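# Move the yellow sponge from a file-cabinet drawer to the desk

## Task

Find the yellow sponge, which lies in the top or middle drawer of one of the two short, narrow file cabinets that have three drawers each, and set it on the desk. When done, every drawer in the room must be fully closed, each cabinet must still stand roughly where it began, and the robot must be upright and not tipped or leaning. Anything that stays in place only because the robot holds it does not count.

## Robot and tools

Robot: TidyBot++, a wheeled base 0.54 m long, 0.50 m wide and 0.38 m tall on four powered casters, carrying one seven-joint arm with a two-finger gripper. The shoulder sits 0.12 m ahead of the base centre, 0.68 m above the floor. Two cameras: base_camera (fixed on the base, looking forward and down) and wrist_camera (on the hand, looking where the hand points).

Frames: the base frame has its origin on the floor below the base centre, x forward, y left, z up. hand_pose is reported in this frame and marks the point between the finger pads; its z axis runs out along the fingers and the fingers close along its y axis. The odometry frame is the base frame as it was at the scene start. Heading is positive to the left, -3.142 to 3.142.

execute_actions(actions, cameras): actions is a list holding one action or none (empty list = just report state and images). One action can contain:
- base: exactly one key, a relative move from where the base last measured itself, not a pose. translate_m = drive forward (+) or back (-), metres, -2 to 2. strafe_m = slide left (+) or right (-), metres, -2 to 2. rotate_rad = turn in place, left/counter-clockwise (+), radians, -6.3 to 6.3.
- joints: absolute joint targets by name, radians. joint_1_rad any angle (whole arm about vertical; + is clockwise seen from above, opposite to rotate_rad). joint_2_rad shoulder -2.249 to 2.249. joint_3_rad any angle (upper-arm twist). joint_4_rad elbow -2.579 to 2.579. joint_5_rad any angle (forearm twist). joint_6_rad wrist -2.099 to 2.099. joint_7_rad any angle (hand twist; hand down, + is counter-clockwise from above, 1.57 puts fingers opening left/right). gripper_pos 0 (open, ~85 mm gap) to 1 (closed); gap about 85 x (1 - gripper_pos) mm. Continuous joints take the short way round; for bigger turns send steps under half a revolution. Done tolerances: ±0.039 for joints 1-4, ±0.056 for 5-7, ±0.03 gripper.
- speeds: optional caps for this action only: translate_m and strafe_m 0.05-0.5 m/s, rotate_rad 0.1-1.57 rad/s (top values are defaults). A base move needing over 8.667 s is refused; no action runs past 15 s.
cameras: list of base_camera, wrist_camera or all; omitted/null = all, [] = none. Bad keys or out-of-range values refuse the whole call with no motion. Joints or base left out of an action may still be driving toward earlier targets.

Planar arm geometry (joint_1 = 0, joint_3 = 3.14, joint_5 = 0, roughly the start): segments upper arm 0.42 m, forearm 0.31 m, hand 0.31 m. Angles from vertical, forward positive: upper = j2, forearm = j2 - j4, hand = j2 - j4 - j6. Hand reach ahead of the shoulder = sum of length x sin(angle); height above it = sum of length x cos(angle). From 3.14, raising joint_3 or joint_5 swings a forward-bent segment to the right. The arm starts folded, hand down, poking up to 0.08 m past the base front, elbow up to 1.15 m high. A downward hand reaches at most about 0.94 m above the floor, and only near the base.

wait(seconds): 0 to 10; commands nothing, returns state and images. zoom_image(camera, region): enlarges [x0, y0, x1, y1] pixels (max 504 x 504) of the latest full image from base_camera (644x364) or wrist_camera (644x476). read_manual(section): only licence texts, moves nothing. finished_scene(scene): integer 1 to 2, ends the current scene irreversibly after the last command is held, and reports success; the goal must already be met and stable. Replying without any tool call ends everything.

Results: joint_positions, gripper_pos, hand_pose, base_odometry (wheel counting only, slip included; drifts a few cm and degrees over many moves), base_tilt in degrees (forward/right positive, ~1 degree fixed bias), motor_effort in % with peak in brackets (biased and noisy), motor temperatures per arm joint, and a pictures line naming image order. base_status/joint_status: done (for the base, wheels turned fully even if it slipped or was blocked short); off_target (stopped away from target, may still push); contact_stop or time_out (target dropped, holds in place; base contact_stop means odometry had arrived and something then pushed it); joint command not followed with a cause line (self-collision check held back arm targets; not_followed joints may be retried on later actions); on_its_own lists uncommanded motion. If a stop is reported, later motion calls in the same reply are skipped. Gripper at 1 reading done means nothing was grasped; off_target means it closed on something. ARM HIT means the arm struck the base or itself; nothing stops the arm hitting the base.

Accuracy: friction leaves joints slightly off (hand often 1-2 cm off); correct by sending last command + (wanted - read). hand_pose itself may be off 1-2 cm; trust images. Held loads make the arm sag; do not command a held joint to its read angle. Closed fingertips extend ~20 mm beyond the hand point.

Hazards: a blocked joint or base keeps pushing; the base can stop short yet say done. Torque sensors over limit (joints 1-4: 104.5 N m, 5-7: 51.3 N m) freeze the arm and gripper for 10 s (base continues). Motors heat while holding loads: MOTOR HOT from 60 °C, OVER-TEMPERATURE FAULT at 75 °C with the arm sinking and limit_stop_at_motor_heat in joint_status (resend targets). Driving while the arm is snagged above about 0.8 m, or pushing/pulling sideways with a raised hand, can tip the robot; retract the arm or back off to right it. Avoid drops, slams, hard shoves, moving cabinets, and leaving drawers ajar. Loose objects may get an occasional small push. The world keeps running while you think; the robot holds its last command.

Each tool is called as a command line: name --argument value for each argument, lists and objects as JSON in quotes; but a table of rows of numbers goes row by row, as --pt "numbers of a row", without its own name.

## Session

execute_actions --actions '[]'

Scene clock: 0.00 s.
Motor temperatures (°C, as the motors report them): [26 27 23 25 34 32 36]
base_odometry: x=+0.000 y=+0.000 heading=+0.000 (m, m, rad; odometry frame)
base_tilt: forward=-0.1 right=-0.1 (deg)
base_status: not commanded
joint_positions: joint_1_rad=+0.004 joint_2_rad=-0.323 joint_3_rad=+3.176 joint_4_rad=-2.530 joint_5_rad=+0.038 joint_6_rad=-0.869 joint_7_rad=+1.555 gripper_pos=+0.000
joint_status: not commanded
motor_effort: joint_1_rad=+0 joint_2_rad=-3 joint_3_rad=+1 joint_4_rad=+15 joint_5_rad=-1 joint_6_rad=+1 joint_7_rad=+0 (%)
hand_pose: x=+0.2589 y=-0.0117 z=+0.5835 quat_wxyz=(+0.010, +0.999, -0.014, +0.033) (m; base frame)
pictures: base_camera, wrist_camera
Images, in order (width x height): base_camera 644x364, wrist_camera 644x476.

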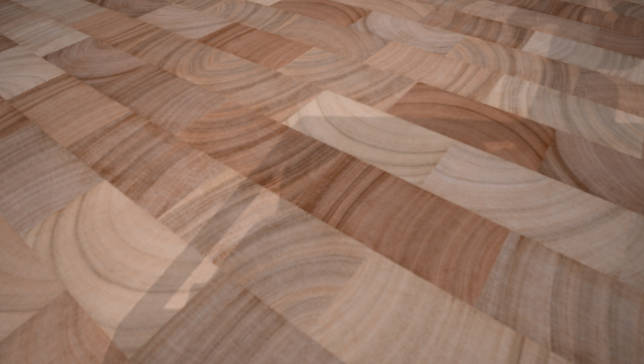

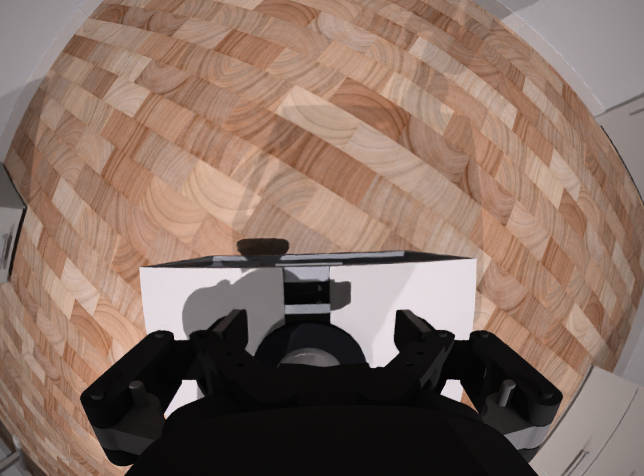

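execute_actions --actions '[{"joints":{"joint_6_rad":0.25}}]' --cameras '["wrist_camera"]'

execute_actions --actions '[{"joints":{"joint_1_rad":1.6}}]' --cameras '["wrist_camera"]'

execute_actions --actions '[{"joints":{"joint_1_rad":3.1}}]' --cameras '["wrist_camera"]'

execute_actions --actions '[{"joints":{"joint_1_rad":4.7}}]' --cameras '["wrist_camera"]'

Scene clock: 11.53 s.
Motor temperatures (°C, as the motors report them): [26 27 23 25 34 32 36]
base_odometry: x=+0.000 y=+0.000 heading=+0.000 (m, m, rad; odometry frame)
base_tilt: forward=-0.1 right=-0.1 (deg)
base_status: not commanded
joint_positions: joint_1_rad=+0.004 joint_2_rad=-0.323 joint_3_rad=+3.176 joint_4_rad=-2.530 joint_5_rad=+0.038 joint_6_rad=+0.234 joint_7_rad=+1.555 gripper_pos=+0.000
joint_status: all done
motor_effort: joint_1_rad=+0(0) joint_2_rad=-7(7) joint_3_rad=+1(1) joint_4_rad=+19(19) joint_5_rad=-1(1) joint_6_rad=+7(7) joint_7_rad=+0(0) (%)
hand_pose: x=+0.5249 y=-0.0116 z=+0.7721 quat_wxyz=(+0.008, +0.834, -0.007, +0.551) (m; base frame)
pictures: wrist_camera
camera_calibration (this result's frames):
wrist_camera: T_world_to_cam=[[0.0270536, -0.999621, 0.00513494, -0.0220273], [-0.435887, -0.0164192, -0.899852, 0.97308], [0.899595, 0.022106, -0.436166, 0.00805553], [0, 0, 0, 1]] pos_world=[0.417502, -0.00621983, 0.879255]
Images, in order (width x height): wrist_camera 644x476.

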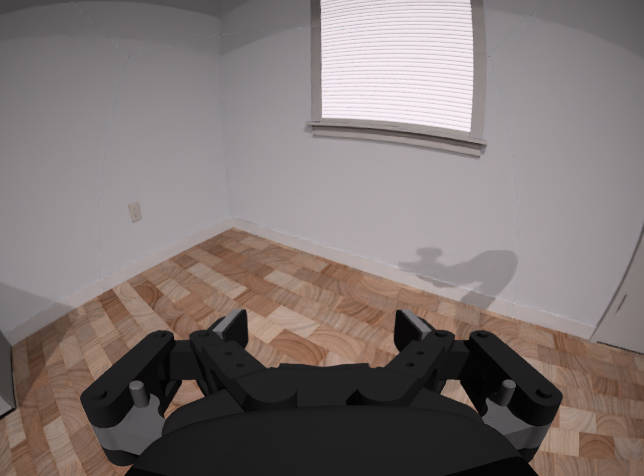

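Scene clock: 14.33 s.
Motor temperatures (°C, as the motors report them): [26 27 23 25 34 32 36]
base_odometry: x=+0.000 y=+0.000 heading=+0.000 (m, m, rad; odometry frame)
base_tilt: forward=-0.1 right=-0.2 (deg)
base_status: not commanded
joint_positions: joint_1_rad=+1.586 joint_2_rad=-0.323 joint_3_rad=+3.176 joint_4_rad=-2.530 joint_5_rad=+0.038 joint_6_rad=+0.234 joint_7_rad=+1.555 gripper_pos=+0.000
joint_status: all done
motor_effort: joint_1_rad=+0(2) joint_2_rad=-8(7) joint_3_rad=+1(2) joint_4_rad=+19(19) joint_5_rad=-1(1) joint_6_rad=+8(7) joint_7_rad=+1(0) (%)
hand_pose: x=+0.1028 y=-0.4058 z=+0.7721 quat_wxyz=(+0.397, +0.582, -0.598, +0.382) (m; base frame)
pictures: wrist_camera
camera_calibration (this result's frames):
wrist_camera: T_world_to_cam=[[-0.999862, -0.0157766, 0.00513499, 0.100176], [-0.0115016, 0.436044, -0.899852, 0.922578], [0.0119575, -0.899787, -0.436166, 0.113684], [0, 0, 0, 1]] pos_world=[0.109414, -0.298413, 0.879255]
Images, in order (width x height): wrist_camera 644x476.

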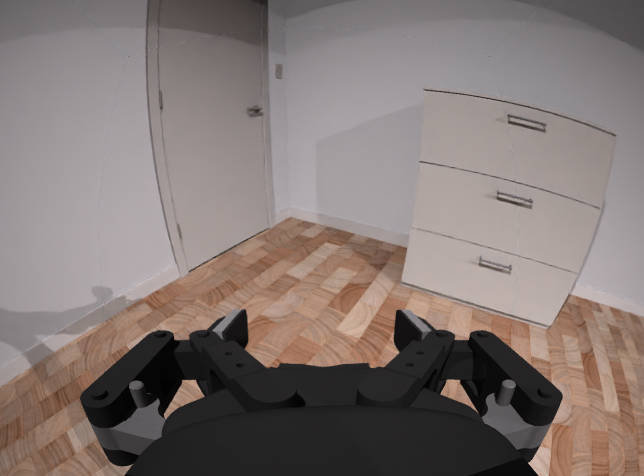

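Scene clock: 17.07 s.
Motor temperatures (°C, as the motors report them): [26 27 23 25 34 32 36]
base_odometry: x=+0.000 y=+0.000 heading=+0.000 (m, m, rad; odometry frame)
base_tilt: forward=-0.1 right=-0.1 (deg)
base_status: not commanded
joint_positions: joint_1_rad=+3.086 joint_2_rad=-0.323 joint_3_rad=+3.176 joint_4_rad=-2.530 joint_5_rad=+0.038 joint_6_rad=+0.234 joint_7_rad=+1.555 gripper_pos=+0.000
joint_status: all done
motor_effort: joint_1_rad=+0(1) joint_2_rad=-7(7) joint_3_rad=+1(1) joint_4_rad=+19(19) joint_5_rad=-1(1) joint_6_rad=+7(7) joint_7_rad=+1(0) (%)
hand_pose: x=-0.2869 y=-0.0126 z=+0.7721 quat_wxyz=(+0.551, +0.018, -0.834, +0.009) (m; base frame)
pictures: wrist_camera
camera_calibration (this result's frames):
wrist_camera: T_world_to_cam=[[-0.0865136, 0.996237, 0.00513477, -0.00851267], [0.434136, 0.0423385, -0.899852, 0.869547], [-0.896683, -0.0756202, -0.436166, 0.221813], [0, 0, 0, 1]] pos_world=[-0.179343, -0.0115612, 0.879255]
Images, in order (width x height): wrist_camera 644x476.

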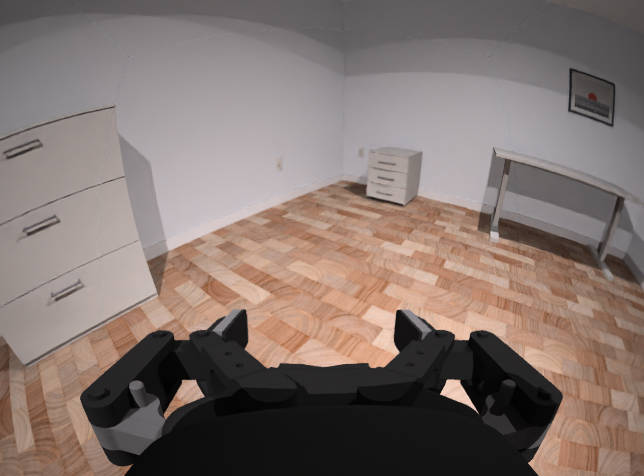

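Scene clock: 19.87 s.
Motor temperatures (°C, as the motors report them): [26 27 23 25 34 32 36]
base_odometry: x=+0.000 y=+0.000 heading=+0.000 (m, m, rad; odometry frame)
base_tilt: forward=-0.1 right=-0.2 (deg)
base_status: not commanded
joint_positions: joint_1_rad=+4.686 joint_2_rad=-0.323 joint_3_rad=+3.176 joint_4_rad=-2.530 joint_5_rad=+0.038 joint_6_rad=+0.234 joint_7_rad=+1.555 gripper_pos=+0.000
joint_status: all done
motor_effort: joint_1_rad=+0(0) joint_2_rad=-7(8) joint_3_rad=+1(1) joint_4_rad=+19(19) joint_5_rad=-1(2) joint_6_rad=+7(7) joint_7_rad=+0(0) (%)
hand_pose: x=+0.1183 y=+0.4061 z=+0.7721 quat_wxyz=(+0.390, -0.586, -0.594, -0.389) (m; base frame)
pictures: wrist_camera
camera_calibration (this result's frames):
wrist_camera: T_world_to_cam=[[0.998343, 0.0573067, 0.00513482, -0.137611], [0.0296089, -0.43519, -0.899852, 0.917686], [-0.0493329, 0.898513, -0.436166, 0.120978], [0, 0, 0, 1]] pos_world=[0.116179, 0.298553, 0.879255]
Images, in order (width x height): wrist_camera 644x476.

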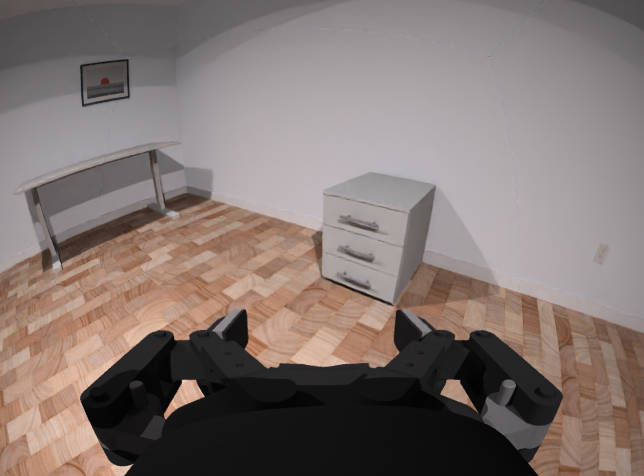

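execute_actions --actions '[{"base":{"rotate_rad":1.02},"joints":{"joint_1_rad":6.28,"joint_6_rad":-0.1}}]' --cameras '[]'

execute_actions --actions '[{"base":{"strafe_m":0.49}}]' --cameras '[]'

execute_actions --actions '[{"base":{"translate_m":0.4},"joints":{"joint_7_rad":1.57}}]'

Scene clock: 54.73 s.
Motor temperatures (°C, as the motors report them): [26 27 23 25 34 32 36]
base_odometry: x=+0.000 y=+0.000 heading=+1.019 (m, m, rad; odometry frame)
base_tilt: forward=+0.0 right=-0.1 (deg)
base_status: done
joint_positions: joint_1_rad=+6.266 joint_2_rad=-0.323 joint_3_rad=+3.176 joint_4_rad=-2.530 joint_5_rad=+0.038 joint_6_rad=-0.063 joint_7_rad=+1.555 gripper_pos=+0.000
joint_status: all done
motor_effort: joint_1_rad=+0(1) joint_2_rad=-7(8) joint_3_rad=+1(2) joint_4_rad=+18(19) joint_5_rad=-2(1) joint_6_rad=+6(7) joint_7_rad=+0(0) (%)
hand_pose: x=+0.4769 y=-0.0049 z=+0.6937 quat_wxyz=(-0.004, -0.907, -0.001, -0.422) (m; base frame)
pictures: none
No camera images: the call's "cameras" was empty. Leave "cameras" out to get every camera's image.

Scene clock: 57.07 s.
Motor temperatures (°C, as the motors report them): [26 27 23 25 34 32 36]
base_odometry: x=-0.418 y=+0.256 heading=+1.020 (m, m, rad; odometry frame)
base_tilt: forward=-0.1 right=-0.2 (deg)
base_status: done
joint_positions: joint_1_rad=+6.266 joint_2_rad=-0.323 joint_3_rad=+3.176 joint_4_rad=-2.530 joint_5_rad=+0.038 joint_6_rad=-0.063 joint_7_rad=+1.555 gripper_pos=+0.000
joint_status: not commanded
motor_effort: joint_1_rad=+0(0) joint_2_rad=-7(7) joint_3_rad=+1(2) joint_4_rad=+18(18) joint_5_rad=-1(1) joint_6_rad=+6(6) joint_7_rad=+0(0) (%)
hand_pose: x=+0.4769 y=-0.0049 z=+0.6937 quat_wxyz=(-0.004, -0.907, +0.000, -0.422) (m; base frame)
pictures: none
No camera images: the call's "cameras" was empty. Leave "cameras" out to get every camera's image.

Scene clock: 59.13 s.
Motor temperatures (°C, as the motors report them): [26 27 23 25 34 32 36]
base_odometry: x=-0.208 y=+0.597 heading=+1.020 (m, m, rad; odometry frame)
base_tilt: forward=-0.1 right=-0.1 (deg)
base_status: done
joint_positions: joint_1_rad=+6.266 joint_2_rad=-0.320 joint_3_rad=+3.176 joint_4_rad=-2.530 joint_5_rad=+0.038 joint_6_rad=-0.066 joint_7_rad=+1.555 gripper_pos=+0.000
joint_status: all done
motor_effort: joint_1_rad=+0(0) joint_2_rad=-6(9) joint_3_rad=+1(1) joint_4_rad=+18(19) joint_5_rad=-1(1) joint_6_rad=+6(7) joint_7_rad=+0(0) (%)
hand_pose: x=+0.4764 y=-0.0049 z=+0.6921 quat_wxyz=(-0.004, -0.908, +0.000, -0.420) (m; base frame)
pictures: base_camera, wrist_camera
camera_calibration (this result's frames):
wrist_camera: T_world_to_cam=[[0.0421632, -0.999091, -0.00632381, -0.0128679], [-0.683546, -0.0242293, -0.729505, 0.880116], [0.728689, 0.0350809, -0.683946, 0.269608], [0, 0, 0, 1]] pos_world=[0.405682, -0.000989723, 0.826365]
Images, in order (width x height): base_camera 644x364, wrist_camera 644x476.

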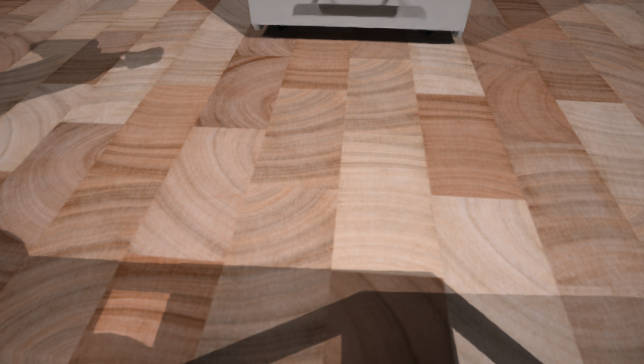

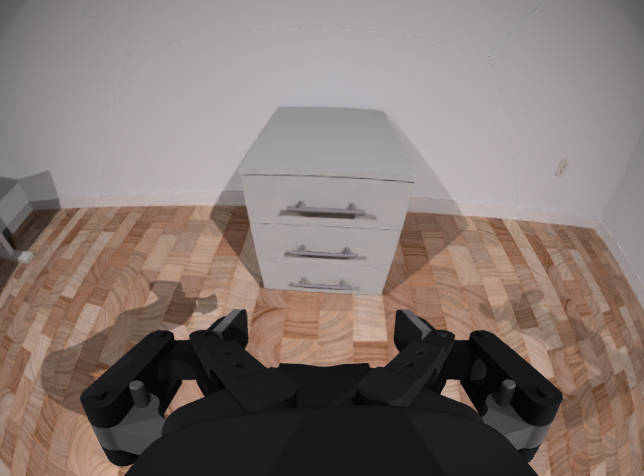

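execute_actions --actions '[{"base":{"translate_m":-0.15}}]' --cameras '[]'

execute_actions --actions '[{"joints":{"joint_1_rad":6.30,"joint_2_rad":1.3,"joint_3_rad":3.14,"joint_4_rad":-1.34,"joint_5_rad":0,"joint_6_rad":0.74,"joint_7_rad":0,"gripper_pos":0.3}}]'

Scene clock: 79.80 s.
Motor temperatures (°C, as the motors report them): [26 27 23 25 34 32 36]
base_odometry: x=-0.287 y=+0.469 heading=+1.020 (m, m, rad; odometry frame)
base_tilt: forward=-0.2 right=-0.1 (deg)
base_status: done
joint_positions: joint_1_rad=+6.266 joint_2_rad=-0.324 joint_3_rad=+3.176 joint_4_rad=-2.530 joint_5_rad=+0.038 joint_6_rad=-0.066 joint_7_rad=+1.555 gripper_pos=+0.000
joint_status: not commanded
motor_effort: joint_1_rad=+0(1) joint_2_rad=-7(9) joint_3_rad=+1(0) joint_4_rad=+18(20) joint_5_rad=-1(1) joint_6_rad=+6(7) joint_7_rad=+0(0) (%)
hand_pose: x=+0.4763 y=-0.0050 z=+0.6934 quat_wxyz=(-0.004, -0.907, +0.000, -0.421) (m; base frame)
pictures: none
No camera images: the call's "cameras" was empty. Leave "cameras" out to get every camera's image.

Scene clock: 82.63 s.
Motor temperatures (°C, as the motors report them): [26 28 23 25 34 32 36]
base_odometry: x=-0.287 y=+0.469 heading=+1.020 (m, m, rad; odometry frame)
base_tilt: forward=+0.0 right=-0.2 (deg)
base_status: not commanded
joint_positions: joint_1_rad=+6.283 joint_2_rad=+1.297 joint_3_rad=+3.158 joint_4_rad=-1.365 joint_5_rad=+0.026 joint_6_rad=+0.703 joint_7_rad=+0.048 gripper_pos=+0.300
joint_status: all done
motor_effort: joint_1_rad=-1(1) joint_2_rad=-49(50) joint_3_rad=+0(1) joint_4_rad=+13(17) joint_5_rad=-1(1) joint_6_rad=+7(8) joint_7_rad=+1(0) (%)
hand_pose: x=+0.9569 y=-0.0011 z=+0.3979 quat_wxyz=(+0.380, -0.612, +0.562, -0.407) (m; base frame)
pictures: base_camera, wrist_camera
camera_calibration (this result's frames):
wrist_camera: T_world_to_cam=[[-0.337098, -0.0983913, -0.936314, 0.702825], [-0.0889057, 0.993407, -0.0723824, 0.164735], [0.937262, 0.0588437, -0.343623, -0.616818], [0, 0, 0, 1]] pos_world=[0.829687, -0.0582015, 0.458036]
Images, in order (width x height): base_camera 644x364, wrist_camera 644x476.

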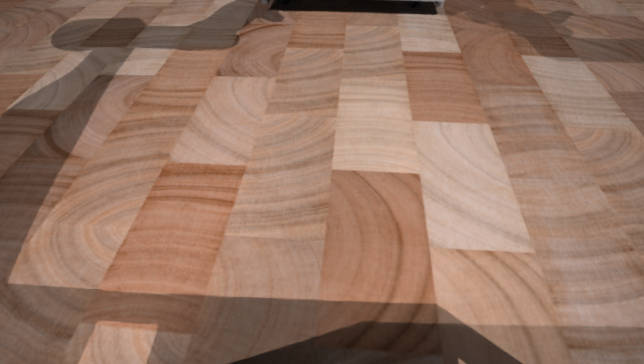

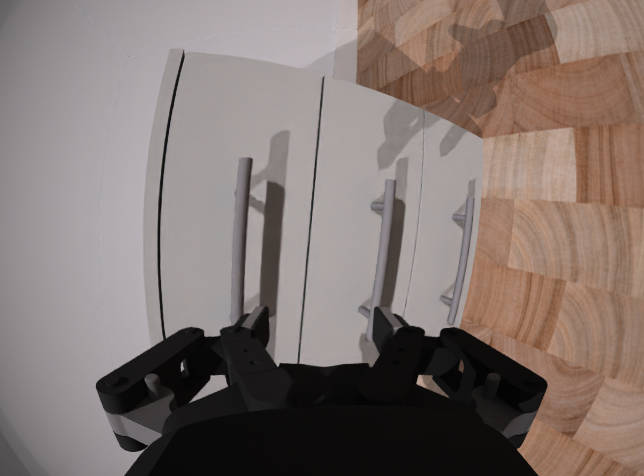

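execute_actions --actions '[{"base":{"translate_m":0.05},"joints":{"joint_2_rad":1.25}}]'

Scene clock: 94.20 s.
Motor temperatures (°C, as the motors report them): [26 28 23 25 34 32 36]
base_odometry: x=-0.261 y=+0.512 heading=+1.020 (m, m, rad; odometry frame)
base_tilt: forward=+0.0 right=-0.2 (deg)
base_status: done
joint_positions: joint_1_rad=+6.284 joint_2_rad=+1.251 joint_3_rad=+3.157 joint_4_rad=-1.351 joint_5_rad=+0.025 joint_6_rad=+0.707 joint_7_rad=+0.048 gripper_pos=+0.300
joint_status: all done
motor_effort: joint_1_rad=-1(0) joint_2_rad=-50(52) joint_3_rad=+0(0) joint_4_rad=+15(15) joint_5_rad=-1(1) joint_6_rad=+8(8) joint_7_rad=+1(0) (%)
hand_pose: x=+0.9749 y=-0.0018 z=+0.4447 quat_wxyz=(+0.398, -0.598, +0.550, -0.427) (m; base frame)
pictures: base_camera, wrist_camera
camera_calibration (this result's frames):
wrist_camera: T_world_to_cam=[[-0.275946, -0.0967514, -0.956291, 0.701888], [-0.0829263, 0.993608, -0.0765978, 0.166395], [0.957589, 0.0581648, -0.282206, -0.66472], [0, 0, 0, 1]] pos_world=[0.84401, -0.0587594, 0.496367]
Images, in order (width x height): base_camera 644x364, wrist_camera 644x476.

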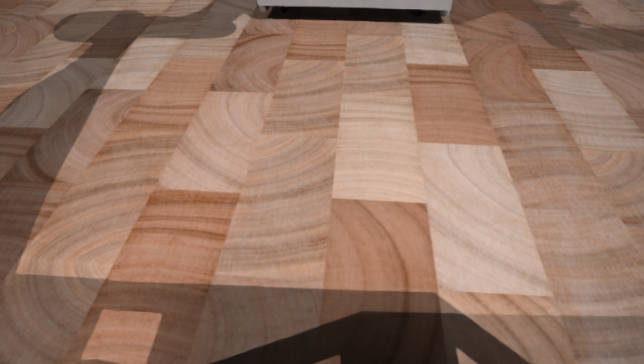

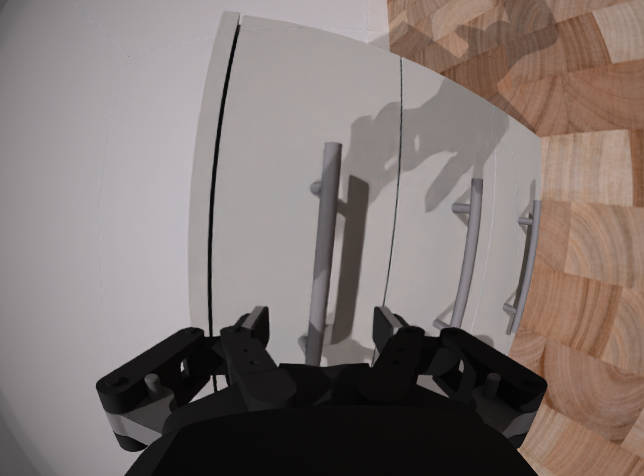

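execute_actions --actions '[{"base":{"strafe_m":-0.03}}]' --cameras '[]'

execute_actions --actions '[{"base":{"translate_m":0.035},"speeds":{"translate_m":0.1}}]' --cameras '["wrist_camera"]'

Scene clock: 103.43 s.
Motor temperatures (°C, as the motors report them): [26 29 23 25 34 32 36]
base_odometry: x=-0.236 y=+0.496 heading=+1.020 (m, m, rad; odometry frame)
base_tilt: forward=+0.0 right=-0.1 (deg)
base_status: done
joint_positions: joint_1_rad=+6.304 joint_2_rad=+1.251 joint_3_rad=+3.150 joint_4_rad=-1.351 joint_5_rad=+0.023 joint_6_rad=+0.707 joint_7_rad=+0.048 gripper_pos=+0.300
joint_status: not commanded
motor_effort: joint_1_rad=+0(4) joint_2_rad=-49(51) joint_3_rad=+0(2) joint_4_rad=+14(15) joint_5_rad=-1(1) joint_6_rad=+8(8) joint_7_rad=+1(0) (%)
hand_pose: x=+0.9748 y=-0.0160 z=+0.4448 quat_wxyz=(+0.396, -0.591, +0.557, -0.429) (m; base frame)
pictures: none
No camera images: the call's "cameras" was empty. Leave "cameras" out to get every camera's image.

Scene clock: 104.27 s.
Motor temperatures (°C, as the motors report them): [26 29 23 25 34 32 36]
base_odometry: x=-0.217 y=+0.526 heading=+1.020 (m, m, rad; odometry frame)
base_tilt: forward=+0.0 right=-0.2 (deg)
base_status: done
joint_positions: joint_1_rad=+6.304 joint_2_rad=+1.251 joint_3_rad=+3.150 joint_4_rad=-1.351 joint_5_rad=+0.023 joint_6_rad=+0.707 joint_7_rad=+0.048 gripper_pos=+0.300
joint_status: not commanded
motor_effort: joint_1_rad=+0(2) joint_2_rad=-48(52) joint_3_rad=+0(1) joint_4_rad=+14(16) joint_5_rad=-1(1) joint_6_rad=+7(8) joint_7_rad=+0(0) (%)
hand_pose: x=+0.9748 y=-0.0160 z=+0.4449 quat_wxyz=(+0.396, -0.591, +0.557, -0.429) (m; base frame)
pictures: wrist_camera
camera_calibration (this result's frames):
wrist_camera: T_world_to_cam=[[-0.277328, -0.0837122, -0.957121, 0.702612], [-0.0630612, 0.995635, -0.0688085, 0.15771], [0.958704, 0.0412747, -0.281396, -0.665445], [0, 0, 0, 1]] pos_world=[0.842764, -0.0707383, 0.496083]
Images, in order (width x height): wrist_camera 644x476.

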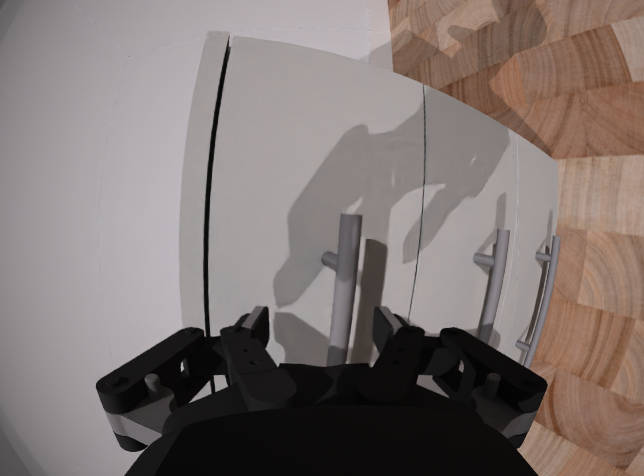

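execute_actions --actions '[{"joints":{"gripper_pos":1}}]' --cameras '["wrist_camera"]'

Scene clock: 110.90 s.
Motor temperatures (°C, as the motors report them): [26 29 23 25 34 32 36]
base_odometry: x=-0.217 y=+0.526 heading=+1.020 (m, m, rad; odometry frame)
base_tilt: forward=+0.0 right=-0.2 (deg)
base_status: not commanded
joint_positions: joint_1_rad=+6.304 joint_2_rad=+1.263 joint_3_rad=+3.146 joint_4_rad=-1.354 joint_5_rad=+0.013 joint_6_rad=+0.709 joint_7_rad=+0.033 gripper_pos=+0.913
joint_status: gripper_pos off_target (ended at +0.913, target +1.000)
motor_effort: joint_1_rad=+0(3) joint_2_rad=-51(59) joint_3_rad=+1(1) joint_4_rad=+17(24) joint_5_rad=+0(2) joint_6_rad=+9(15) joint_7_rad=+3(4) (%)
hand_pose: x=+0.9711 y=-0.0162 z=+0.4344 quat_wxyz=(+0.397, -0.585, +0.568, -0.421) (m; base frame)
pictures: wrist_camera
camera_calibration (this result's frames):
wrist_camera: T_world_to_cam=[[-0.289841, -0.058079, -0.955311, 0.703283], [-0.0512591, 0.997666, -0.0451021, 0.135232], [0.955701, 0.0358959, -0.292142, -0.657271], [0, 0, 0, 1]] pos_world=[0.838928, -0.0704767, 0.485937]
Images, in order (width x height): wrist_camera 644x476.

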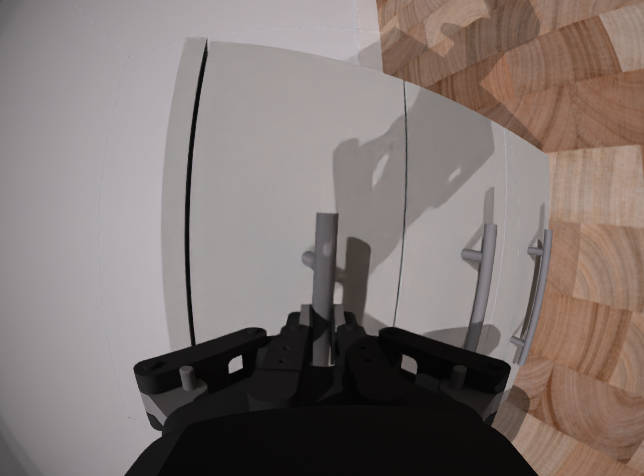

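Gripped. Pull.

execute_actions --actions '[{"base":{"translate_m":-0.28},"speeds":{"translate_m":0.12}}]'

Scene clock: 116.93 s.
Motor temperatures (°C, as the motors report them): [26 29 23 25 34 32 36]
base_odometry: x=-0.364 y=+0.287 heading=+1.020 (m, m, rad; odometry frame)
base_tilt: forward=-0.1 right=-0.1 (deg)
base_status: done
joint_positions: joint_1_rad=+6.291 joint_2_rad=+1.269 joint_3_rad=+3.136 joint_4_rad=-1.342 joint_5_rad=+0.013 joint_6_rad=+0.709 joint_7_rad=+0.033 gripper_pos=+0.913
joint_status: not commanded
motor_effort: joint_1_rad=+4(4) joint_2_rad=-53(57) joint_3_rad=+3(4) joint_4_rad=+16(19) joint_5_rad=-1(1) joint_6_rad=+10(12) joint_7_rad=+2(3) (%)
hand_pose: x=+0.9741 y=-0.0006 z=+0.4342 quat_wxyz=(+0.404, -0.587, +0.565, -0.417) (m; base frame)
pictures: base_camera, wrist_camera
camera_calibration (this result's frames):
wrist_camera: T_world_to_cam=[[-0.283753, -0.0538855, -0.957382, 0.699795], [-0.0666853, 0.997111, -0.0363572, 0.131013], [0.956576, 0.0535268, -0.286527, -0.664049], [0, 0, 0, 1]] pos_world=[0.842518, -0.0573818, 0.484467]
Images, in order (width x height): base_camera 644x364, wrist_camera 644x476.

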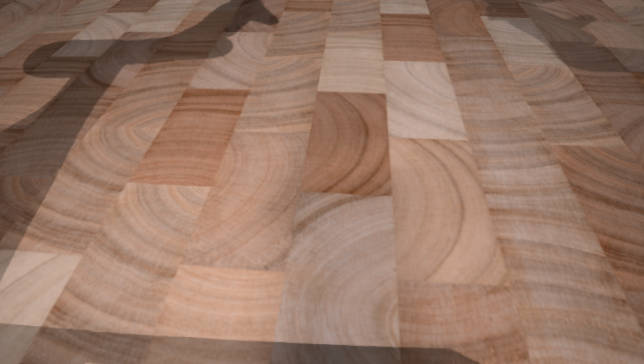

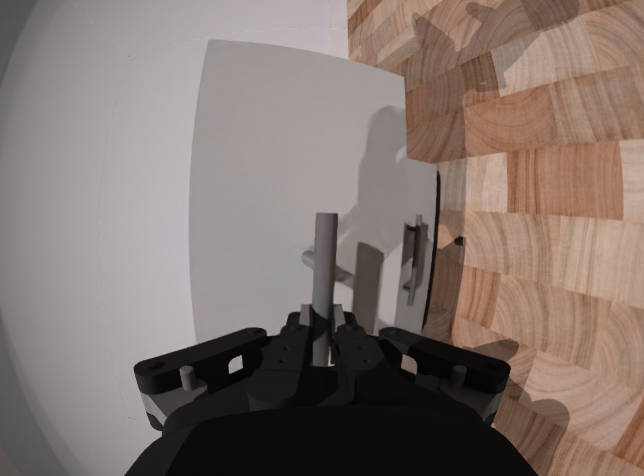

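execute_actions --actions '[{"joints":{"gripper_pos":0.3}}]' --cameras '[]'

execute_actions --actions '[{"base":{"translate_m":-0.08}}]' --cameras '[]'

execute_actions --actions '[{"joints":{"joint_2_rad":0.8,"joint_4_rad":-1.0,"joint_6_rad":-1.0,"joint_7_rad":1.57,"gripper_pos":0}}]' --cameras '["wrist_camera"]'

Scene clock: 123.20 s.
Motor temperatures (°C, as the motors report them): [26 29 23 25 34 32 36]
base_odometry: x=-0.364 y=+0.287 heading=+1.019 (m, m, rad; odometry frame)
base_tilt: forward=-0.1 right=-0.1 (deg)
base_status: not commanded
joint_positions: joint_1_rad=+6.297 joint_2_rad=+1.256 joint_3_rad=+3.137 joint_4_rad=-1.342 joint_5_rad=+0.013 joint_6_rad=+0.709 joint_7_rad=+0.033 gripper_pos=+0.300
joint_status: all done
motor_effort: joint_1_rad=+0(4) joint_2_rad=-49(54) joint_3_rad=+0(3) joint_4_rad=+14(16) joint_5_rad=+0(1) joint_6_rad=+8(10) joint_7_rad=+0(2) (%)
hand_pose: x=+0.9774 y=-0.0062 z=+0.4461 quat_wxyz=(+0.407, -0.582, +0.563, -0.423) (m; base frame)
pictures: none
No camera images: the call's "cameras" was empty. Leave "cameras" out to get every camera's image.

Scene clock: 124.33 s.
Motor temperatures (°C, as the motors report them): [26 29 23 25 34 32 36]
base_odometry: x=-0.406 y=+0.219 heading=+1.019 (m, m, rad; odometry frame)
base_tilt: forward=-0.1 right=-0.1 (deg)
base_status: done
joint_positions: joint_1_rad=+6.297 joint_2_rad=+1.255 joint_3_rad=+3.137 joint_4_rad=-1.342 joint_5_rad=+0.013 joint_6_rad=+0.709 joint_7_rad=+0.033 gripper_pos=+0.300
joint_status: not commanded
motor_effort: joint_1_rad=+0(2) joint_2_rad=-50(52) joint_3_rad=+0(1) joint_4_rad=+14(16) joint_5_rad=+0(0) joint_6_rad=+7(8) joint_7_rad=+1(0) (%)
hand_pose: x=+0.9774 y=-0.0062 z=+0.4462 quat_wxyz=(+0.407, -0.582, +0.563, -0.423) (m; base frame)
pictures: none
No camera images: the call's "cameras" was empty. Leave "cameras" out to get every camera's image.

Scene clock: 126.67 s.
Motor temperatures (°C, as the motors report them): [26 30 23 25 34 32 36]
base_odometry: x=-0.406 y=+0.219 heading=+1.019 (m, m, rad; odometry frame)
base_tilt: forward=+0.0 right=-0.1 (deg)
base_status: not commanded
joint_positions: joint_1_rad=+6.297 joint_2_rad=+0.796 joint_3_rad=+3.137 joint_4_rad=-1.019 joint_5_rad=+0.013 joint_6_rad=-0.972 joint_7_rad=+1.531 gripper_pos=+0.000
joint_status: all done
motor_effort: joint_1_rad=+0(0) joint_2_rad=-45(54) joint_3_rad=+0(0) joint_4_rad=+19(19) joint_5_rad=-1(1) joint_6_rad=+3(8) joint_7_rad=+0(1) (%)
hand_pose: x=+0.8325 y=-0.0096 z=+0.6084 quat_wxyz=(-0.002, -0.984, +0.023, -0.176) (m; base frame)
pictures: wrist_camera
camera_calibration (this result's frames):
wrist_camera: T_world_to_cam=[[-0.0131711, -0.999163, -0.0387404, 0.032659], [-0.953055, 0.0242658, -0.301824, 1.02697], [0.302511, 0.0329464, -0.952576, 0.471284], [0, 0, 0, 1]] pos_world=[0.836621, -0.00781573, 0.760164]
Images, in order (width x height): wrist_camera 644x476.

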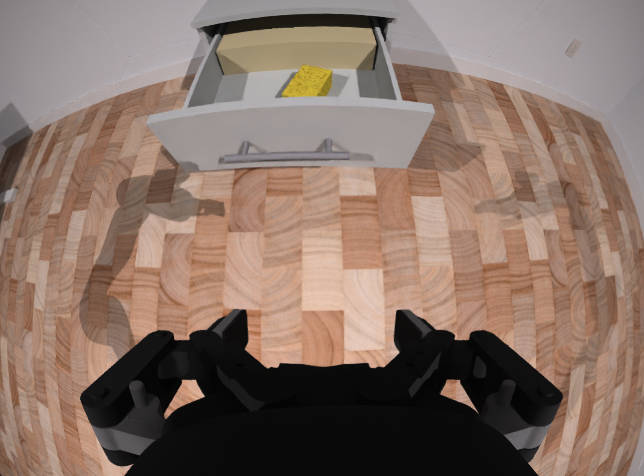

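execute_actions --actions '[{"base":{"translate_m":0.33},"joints":{"joint_6_rad":-1.2}}]' --cameras '["wrist_camera"]'

Scene clock: 132.77 s.
Motor temperatures (°C, as the motors report them): [26 30 23 25 34 32 36]
base_odometry: x=-0.232 y=+0.500 heading=+1.019 (m, m, rad; odometry frame)
base_tilt: forward=+0.0 right=-0.2 (deg)
base_status: done
joint_positions: joint_1_rad=+6.297 joint_2_rad=+0.800 joint_3_rad=+3.138 joint_4_rad=-1.016 joint_5_rad=+0.012 joint_6_rad=-1.185 joint_7_rad=+1.531 gripper_pos=+0.000
joint_status: all done
motor_effort: joint_1_rad=+0(3) joint_2_rad=-45(46) joint_3_rad=+0(2) joint_4_rad=+18(20) joint_5_rad=-1(0) joint_6_rad=+1(3) joint_7_rad=+0(0) (%)
hand_pose: x=+0.7694 y=-0.0093 z=+0.5904 quat_wxyz=(-0.003, -0.997, +0.024, -0.070) (m; base frame)
pictures: wrist_camera
camera_calibration (this result's frames):
wrist_camera: T_world_to_cam=[[-0.0232945, -0.999057, -0.0366485, 0.0380181], [-0.995301, 0.0266221, -0.0931012, 0.870709], [0.0939891, 0.0343075, -0.994982, 0.658751], [0, 0, 0, 1]] pos_world=[0.805588, -0.00779805, 0.737902]
Images, in order (width x height): wrist_camera 644x476.

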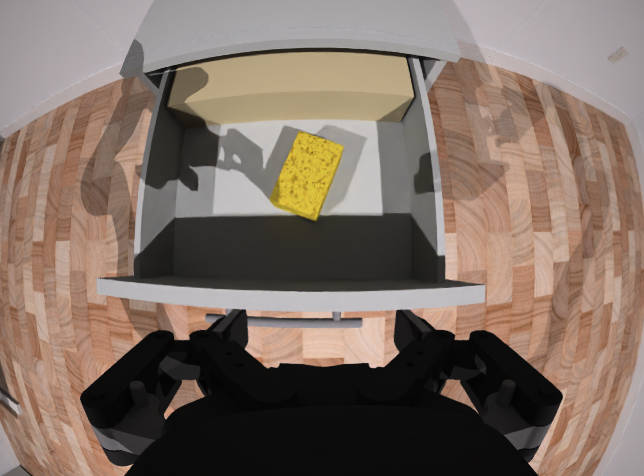

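execute_actions --actions '[{"joints":{"joint_2_rad":0.97,"joint_4_rad":-0.58,"joint_6_rad":-1.58,"joint_7_rad":1.24}}]' --cameras '[]'

execute_actions --actions '[{"base":{"translate_m":0.135}}]' --cameras '["wrist_camera"]'

Scene clock: 150.60 s.
Motor temperatures (°C, as the motors report them): [26 30 23 25 34 32 36]
base_odometry: x=-0.232 y=+0.500 heading=+1.019 (m, m, rad; odometry frame)
base_tilt: forward=-0.1 right=-0.2 (deg)
base_status: not commanded
joint_positions: joint_1_rad=+6.297 joint_2_rad=+0.959 joint_3_rad=+3.138 joint_4_rad=-0.604 joint_5_rad=+0.012 joint_6_rad=-1.544 joint_7_rad=+1.289 gripper_pos=+0.000
joint_status: all done
motor_effort: joint_1_rad=+0(0) joint_2_rad=-47(49) joint_3_rad=+0(0) joint_4_rad=+18(19) joint_5_rad=-1(0) joint_6_rad=+0(2) joint_7_rad=+0(0) (%)
hand_pose: x=+0.7884 y=-0.0102 z=+0.6150 quat_wxyz=(-0.002, -0.989, +0.146, -0.018) (m; base frame)
pictures: none
No camera images: the call's "cameras" was empty. Leave "cameras" out to get every camera's image.

Scene clock: 151.93 s.
Motor temperatures (°C, as the motors report them): [26 30 23 25 34 32 36]
base_odometry: x=-0.161 y=+0.615 heading=+1.019 (m, m, rad; odometry frame)
base_tilt: forward=+0.0 right=-0.2 (deg)
base_status: done
joint_positions: joint_1_rad=+6.297 joint_2_rad=+0.965 joint_3_rad=+3.138 joint_4_rad=-0.601 joint_5_rad=+0.012 joint_6_rad=-1.547 joint_7_rad=+1.289 gripper_pos=+0.000
joint_status: not commanded
motor_effort: joint_1_rad=-1(2) joint_2_rad=-46(50) joint_3_rad=+0(0) joint_4_rad=+17(18) joint_5_rad=-1(1) joint_6_rad=+0(1) joint_7_rad=+0(1) (%)
hand_pose: x=+0.7880 y=-0.0102 z=+0.6118 quat_wxyz=(-0.003, -0.989, +0.146, -0.015) (m; base frame)
pictures: wrist_camera
camera_calibration (this result's frames):
wrist_camera: T_world_to_cam=[[-0.270563, -0.961791, -0.0418801, 0.236791], [-0.962685, 0.27004, 0.0177668, 0.800201], [-0.00577865, 0.0451244, -0.998965, 0.759496], [0, 0, 0, 1]] pos_world=[0.838797, -0.0226149, 0.75441]
Images, in order (width x height): wrist_camera 644x476.

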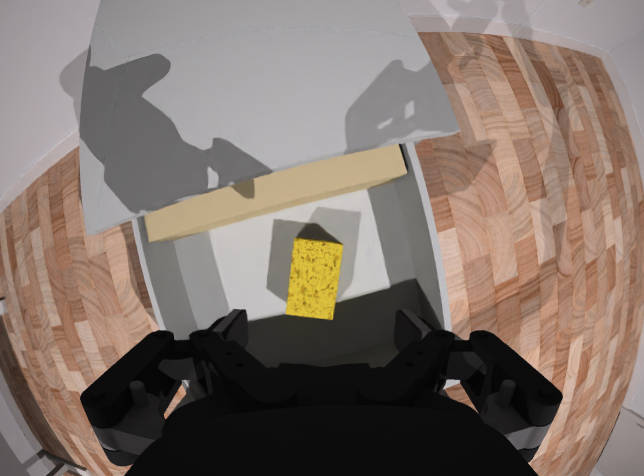

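execute_actions --actions '[{"joints":{"joint_1_rad":6.285,"joint_2_rad":1.10,"joint_4_rad":-0.80,"joint_6_rad":-1.24,"joint_7_rad":1.14}}]' --cameras '["wrist_camera"]'

Scene clock: 158.90 s.
Motor temperatures (°C, as the motors report them): [26 30 23 25 34 32 36]
base_odometry: x=-0.161 y=+0.615 heading=+1.019 (m, m, rad; odometry frame)
base_tilt: forward=+0.0 right=-0.2 (deg)
base_status: not commanded
joint_positions: joint_1_rad=+6.297 joint_2_rad=+1.103 joint_3_rad=+3.138 joint_4_rad=-0.789 joint_5_rad=+0.012 joint_6_rad=-1.275 joint_7_rad=+1.190 gripper_pos=+0.000
joint_status: all done
motor_effort: joint_1_rad=+0(0) joint_2_rad=-49(55) joint_3_rad=+0(0) joint_4_rad=+16(19) joint_5_rad=-1(1) joint_6_rad=+0(1) joint_7_rad=+0(0) (%)
hand_pose: x=+0.7849 y=-0.0097 z=+0.4611 quat_wxyz=(-0.006, -0.981, +0.193, +0.012) (m; base frame)
pictures: wrist_camera
camera_calibration (this result's frames):
wrist_camera: T_world_to_cam=[[-0.363205, -0.931329, -0.026607, 0.296049], [-0.930132, 0.360781, 0.0684859, 0.751746], [-0.0541836, 0.0496224, -0.997297, 0.646097], [0, 0, 0, 1]] pos_world=[0.841758, -0.0275579, 0.600744]
Images, in order (width x height): wrist_camera 644x476.

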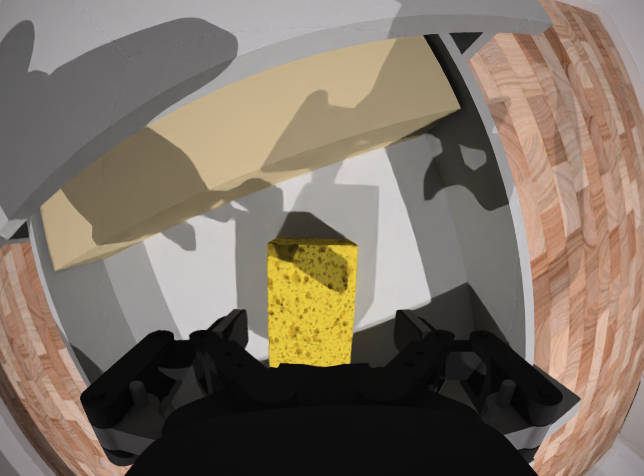

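execute_actions --actions '[{"joints":{"joint_2_rad":1.145,"joint_4_rad":-0.88,"joint_6_rad":-1.10}}]' --cameras '["wrist_camera"]'

execute_actions --actions '[{"joints":{"gripper_pos":1}}]' --cameras '["wrist_camera"]'

Scene clock: 166.53 s.
Motor temperatures (°C, as the motors report them): [26 31 23 25 34 32 36]
base_odometry: x=-0.161 y=+0.615 heading=+1.019 (m, m, rad; odometry frame)
base_tilt: forward=+0.0 right=-0.1 (deg)
base_status: not commanded
joint_positions: joint_1_rad=+6.297 joint_2_rad=+1.145 joint_3_rad=+3.138 joint_4_rad=-0.859 joint_5_rad=+0.012 joint_6_rad=-1.133 joint_7_rad=+1.190 gripper_pos=+0.000
joint_status: all done
motor_effort: joint_1_rad=+0(1) joint_2_rad=-49(52) joint_3_rad=+0(0) joint_4_rad=+16(17) joint_5_rad=-1(1) joint_6_rad=+0(0) joint_7_rad=+0(1) (%)
hand_pose: x=+0.7885 y=-0.0095 z=+0.4120 quat_wxyz=(-0.003, -0.981, +0.193, -0.002) (m; base frame)
pictures: wrist_camera
camera_calibration (this result's frames):
wrist_camera: T_world_to_cam=[[-0.360992, -0.931817, -0.0374361, 0.298994], [-0.932224, 0.359476, 0.04165, 0.771062], [-0.0253528, 0.0499342, -0.998431, 0.575071], [0, 0, 0, 1]] pos_world=[0.841317, -0.027286, 0.553247]
Images, in order (width x height): wrist_camera 644x476.

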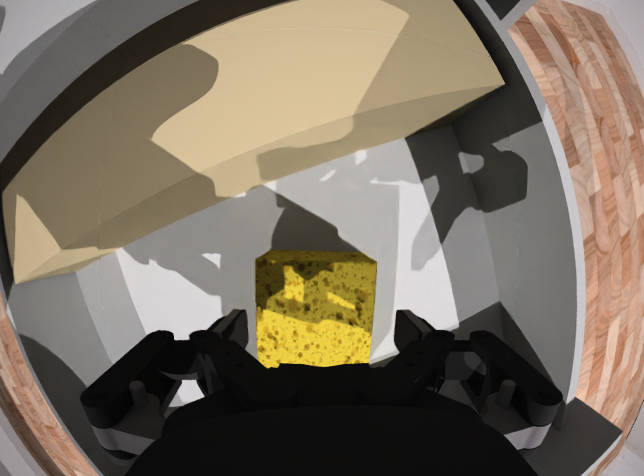

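Scene clock: 167.63 s.
Motor temperatures (°C, as the motors report them): [26 31 23 25 34 32 36]
base_odometry: x=-0.161 y=+0.615 heading=+1.019 (m, m, rad; odometry frame)
base_tilt: forward=-0.1 right=-0.1 (deg)
base_status: not commanded
joint_positions: joint_1_rad=+6.297 joint_2_rad=+1.141 joint_3_rad=+3.138 joint_4_rad=-0.859 joint_5_rad=+0.012 joint_6_rad=-1.133 joint_7_rad=+1.190 gripper_pos=+0.445
joint_status: gripper_pos off_target (ended at +0.445, target +1.000)
motor_effort: joint_1_rad=-1(1) joint_2_rad=-49(50) joint_3_rad=+0(1) joint_4_rad=+16(16) joint_5_rad=-1(1) joint_6_rad=+0(2) joint_7_rad=+0(0) (%)
hand_pose: x=+0.7896 y=-0.0095 z=+0.4146 quat_wxyz=(-0.003, -0.981, +0.193, -0.004) (m; base frame)
pictures: wrist_camera
camera_calibration (this result's frames):
wrist_camera: T_world_to_cam=[[-0.360841, -0.931819, -0.0388146, 0.299916], [-0.932382, 0.359478, 0.0379341, 0.773615], [-0.0213947, 0.0498782, -0.998526, 0.57466], [0, 0, 0, 1]] pos_world=[0.841821, -0.0272932, 0.556108]
Images, in order (width x height): wrist_camera 644x476.

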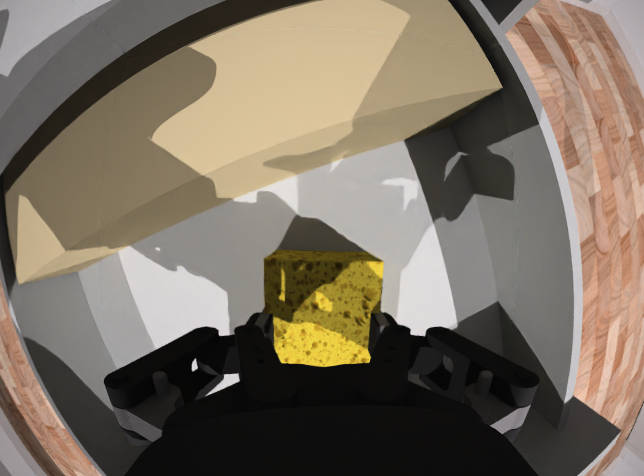

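execute_actions --actions '[{"joints":{"joint_2_rad":0.95,"joint_4_rad":-0.58,"joint_6_rad":-1.58}}]' --cameras '[]'

execute_actions --actions '[{"base":{"translate_m":-0.52}}]' --cameras '[]'

execute_actions --actions '[{"joints":{"joint_2_rad":1.25,"joint_4_rad":-1.34,"joint_6_rad":0.74,"joint_7_rad":0}}]' --cameras '["wrist_camera"]'

Scene clock: 188.37 s.
Motor temperatures (°C, as the motors report them): [26 31 23 25 34 32 36]
base_odometry: x=-0.161 y=+0.615 heading=+1.019 (m, m, rad; odometry frame)
base_tilt: forward=+0.0 right=-0.1 (deg)
base_status: not commanded
joint_positions: joint_1_rad=+6.297 joint_2_rad=+0.949 joint_3_rad=+3.138 joint_4_rad=-0.591 joint_5_rad=+0.012 joint_6_rad=-1.546 joint_7_rad=+1.190 gripper_pos=+0.445
joint_status: all done
motor_effort: joint_1_rad=+0(0) joint_2_rad=-48(54) joint_3_rad=+0(0) joint_4_rad=+18(18) joint_5_rad=+0(1) joint_6_rad=+0(1) joint_7_rad=+1(0) (%)
hand_pose: x=+0.7925 y=-0.0103 z=+0.6260 quat_wxyz=(+0.001, -0.980, +0.195, -0.028) (m; base frame)
pictures: none
No camera images: the call's "cameras" was empty. Leave "cameras" out to get every camera's image.

Scene clock: 190.87 s.
Motor temperatures (°C, as the motors report them): [26 31 23 25 34 32 36]
base_odometry: x=-0.435 y=+0.172 heading=+1.018 (m, m, rad; odometry frame)
base_tilt: forward=-0.1 right=-0.2 (deg)
base_status: done
joint_positions: joint_1_rad=+6.292 joint_2_rad=+0.950 joint_3_rad=+3.138 joint_4_rad=-0.591 joint_5_rad=+0.012 joint_6_rad=-1.549 joint_7_rad=+1.190 gripper_pos=+0.445
joint_status: not commanded
motor_effort: joint_1_rad=-1(6) joint_2_rad=-47(51) joint_3_rad=+0(1) joint_4_rad=+17(19) joint_5_rad=-1(1) joint_6_rad=+1(1) joint_7_rad=+0(0) (%)
hand_pose: x=+0.7915 y=-0.0069 z=+0.6253 quat_wxyz=(+0.000, -0.981, +0.193, -0.026) (m; base frame)
pictures: none
No camera images: the call's "cameras" was empty. Leave "cameras" out to get every camera's image.

Scene clock: 193.47 s.
Motor temperatures (°C, as the motors report them): [26 31 23 25 34 32 36]
base_odometry: x=-0.435 y=+0.172 heading=+1.018 (m, m, rad; odometry frame)
base_tilt: forward=-0.1 right=-0.1 (deg)
base_status: not commanded
joint_positions: joint_1_rad=+6.292 joint_2_rad=+1.248 joint_3_rad=+3.138 joint_4_rad=-1.321 joint_5_rad=+0.012 joint_6_rad=+0.706 joint_7_rad=+0.046 gripper_pos=+0.445
joint_status: all done
motor_effort: joint_1_rad=+0(0) joint_2_rad=-50(53) joint_3_rad=+0(0) joint_4_rad=+15(20) joint_5_rad=+0(1) joint_6_rad=+8(7) joint_7_rad=+0(1) (%)
hand_pose: x=+0.9863 y=-0.0021 z=+0.4614 quat_wxyz=(+0.412, -0.582, +0.553, -0.432) (m; base frame)
pictures: wrist_camera
camera_calibration (this result's frames):
wrist_camera: T_world_to_cam=[[-0.245786, -0.0678597, -0.966946, 0.696192], [-0.0674942, 0.996323, -0.0527651, 0.142694], [0.966971, 0.0522942, -0.249463, -0.695276], [0, 0, 0, 1]] pos_world=[0.853057, -0.0585666, 0.507263]
Images, in order (width x height): wrist_camera 644x476.

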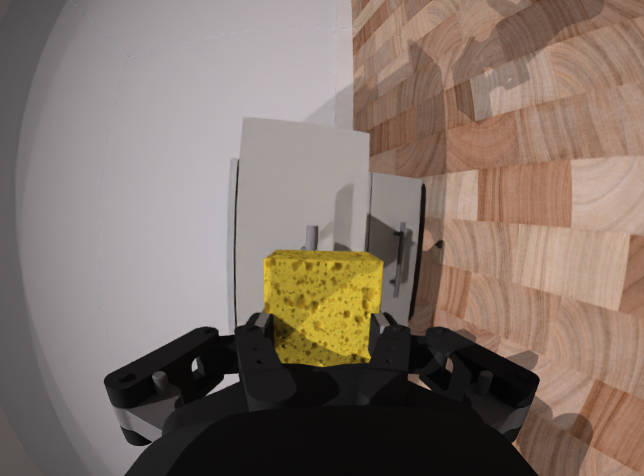

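execute_actions --actions '[{"base":{"translate_m":0.34},"joints":{"joint_4_rad":-1.375},"speeds":{"translate_m":0.1}}]' --cameras '["wrist_camera"]'

Scene clock: 200.40 s.
Motor temperatures (°C, as the motors report them): [26 32 23 25 34 32 36]
base_odometry: x=-0.256 y=+0.462 heading=+1.018 (m, m, rad; odometry frame)
base_tilt: forward=-0.1 right=-0.2 (deg)
base_status: done
joint_positions: joint_1_rad=+6.291 joint_2_rad=+1.250 joint_3_rad=+3.138 joint_4_rad=-1.365 joint_5_rad=+0.012 joint_6_rad=+0.709 joint_7_rad=+0.046 gripper_pos=+0.445
joint_status: all done
motor_effort: joint_1_rad=-1(3) joint_2_rad=-50(51) joint_3_rad=+0(1) joint_4_rad=+14(19) joint_5_rad=+0(0) joint_6_rad=+8(9) joint_7_rad=+0(0) (%)
hand_pose: x=+0.9703 y=-0.0010 z=+0.4404 quat_wxyz=(+0.400, -0.591, +0.561, -0.419) (m; base frame)
pictures: wrist_camera
camera_calibration (this result's frames):
wrist_camera: T_world_to_cam=[[-0.286898, -0.0678474, -0.955555, 0.706901], [-0.0708772, 0.996258, -0.0494571, 0.141254], [0.955335, 0.0535379, -0.290634, -0.655616], [0, 0, 0, 1]] pos_world=[0.839154, -0.0576636, 0.491925]
Images, in order (width x height): wrist_camera 644x476.

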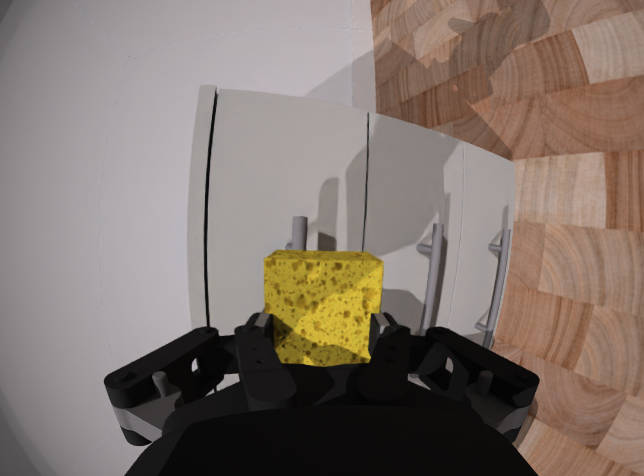

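execute_actions --actions '[{"base":{"translate_m":0.06},"speeds":{"translate_m":0.06}}]'

Scene clock: 206.57 s.
Motor temperatures (°C, as the motors report them): [26 32 23 25 34 32 36]
base_odometry: x=-0.224 y=+0.513 heading=+1.018 (m, m, rad; odometry frame)
base_tilt: forward=-0.1 right=-0.1 (deg)
base_status: done
joint_positions: joint_1_rad=+6.297 joint_2_rad=+1.224 joint_3_rad=+3.140 joint_4_rad=-1.420 joint_5_rad=+0.011 joint_6_rad=+0.717 joint_7_rad=+0.046 gripper_pos=+0.445
joint_status: not commanded
motor_effort: joint_1_rad=-2(6) joint_2_rad=-44(51) joint_3_rad=-1(3) joint_4_rad=+23(26) joint_5_rad=-1(1) joint_6_rad=+7(10) joint_7_rad=+0(0) (%)
hand_pose: x=+0.9563 y=-0.0071 z=+0.4397 quat_wxyz=(+0.392, -0.594, +0.567, -0.414) (m; base frame)
pictures: base_camera, wrist_camera
camera_calibration (this result's frames):
wrist_camera: T_world_to_cam=[[-0.307965, -0.0672773, -0.949016, 0.719068], [-0.0645428, 0.996676, -0.0497112, 0.140359], [0.949206, 0.0459428, -0.311284, -0.627262], [0, 0, 0, 1]] pos_world=[0.825908, -0.0626975, 0.494127]
Images, in order (width x height): base_camera 644x364, wrist_camera 644x476.

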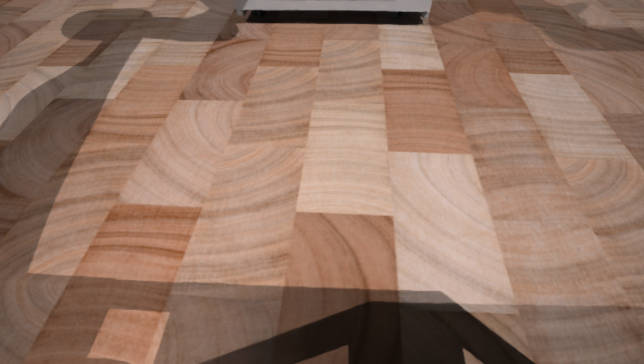

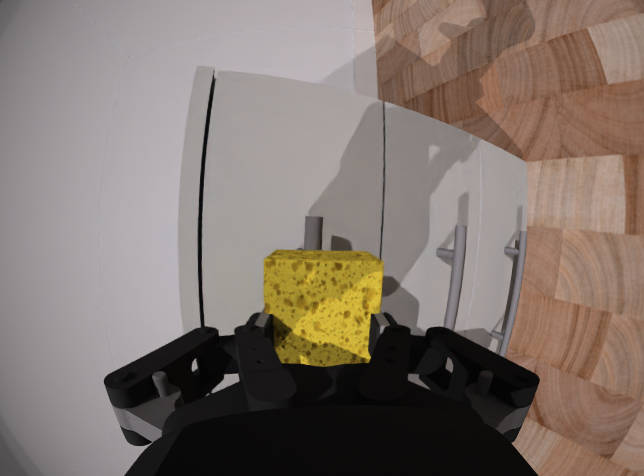

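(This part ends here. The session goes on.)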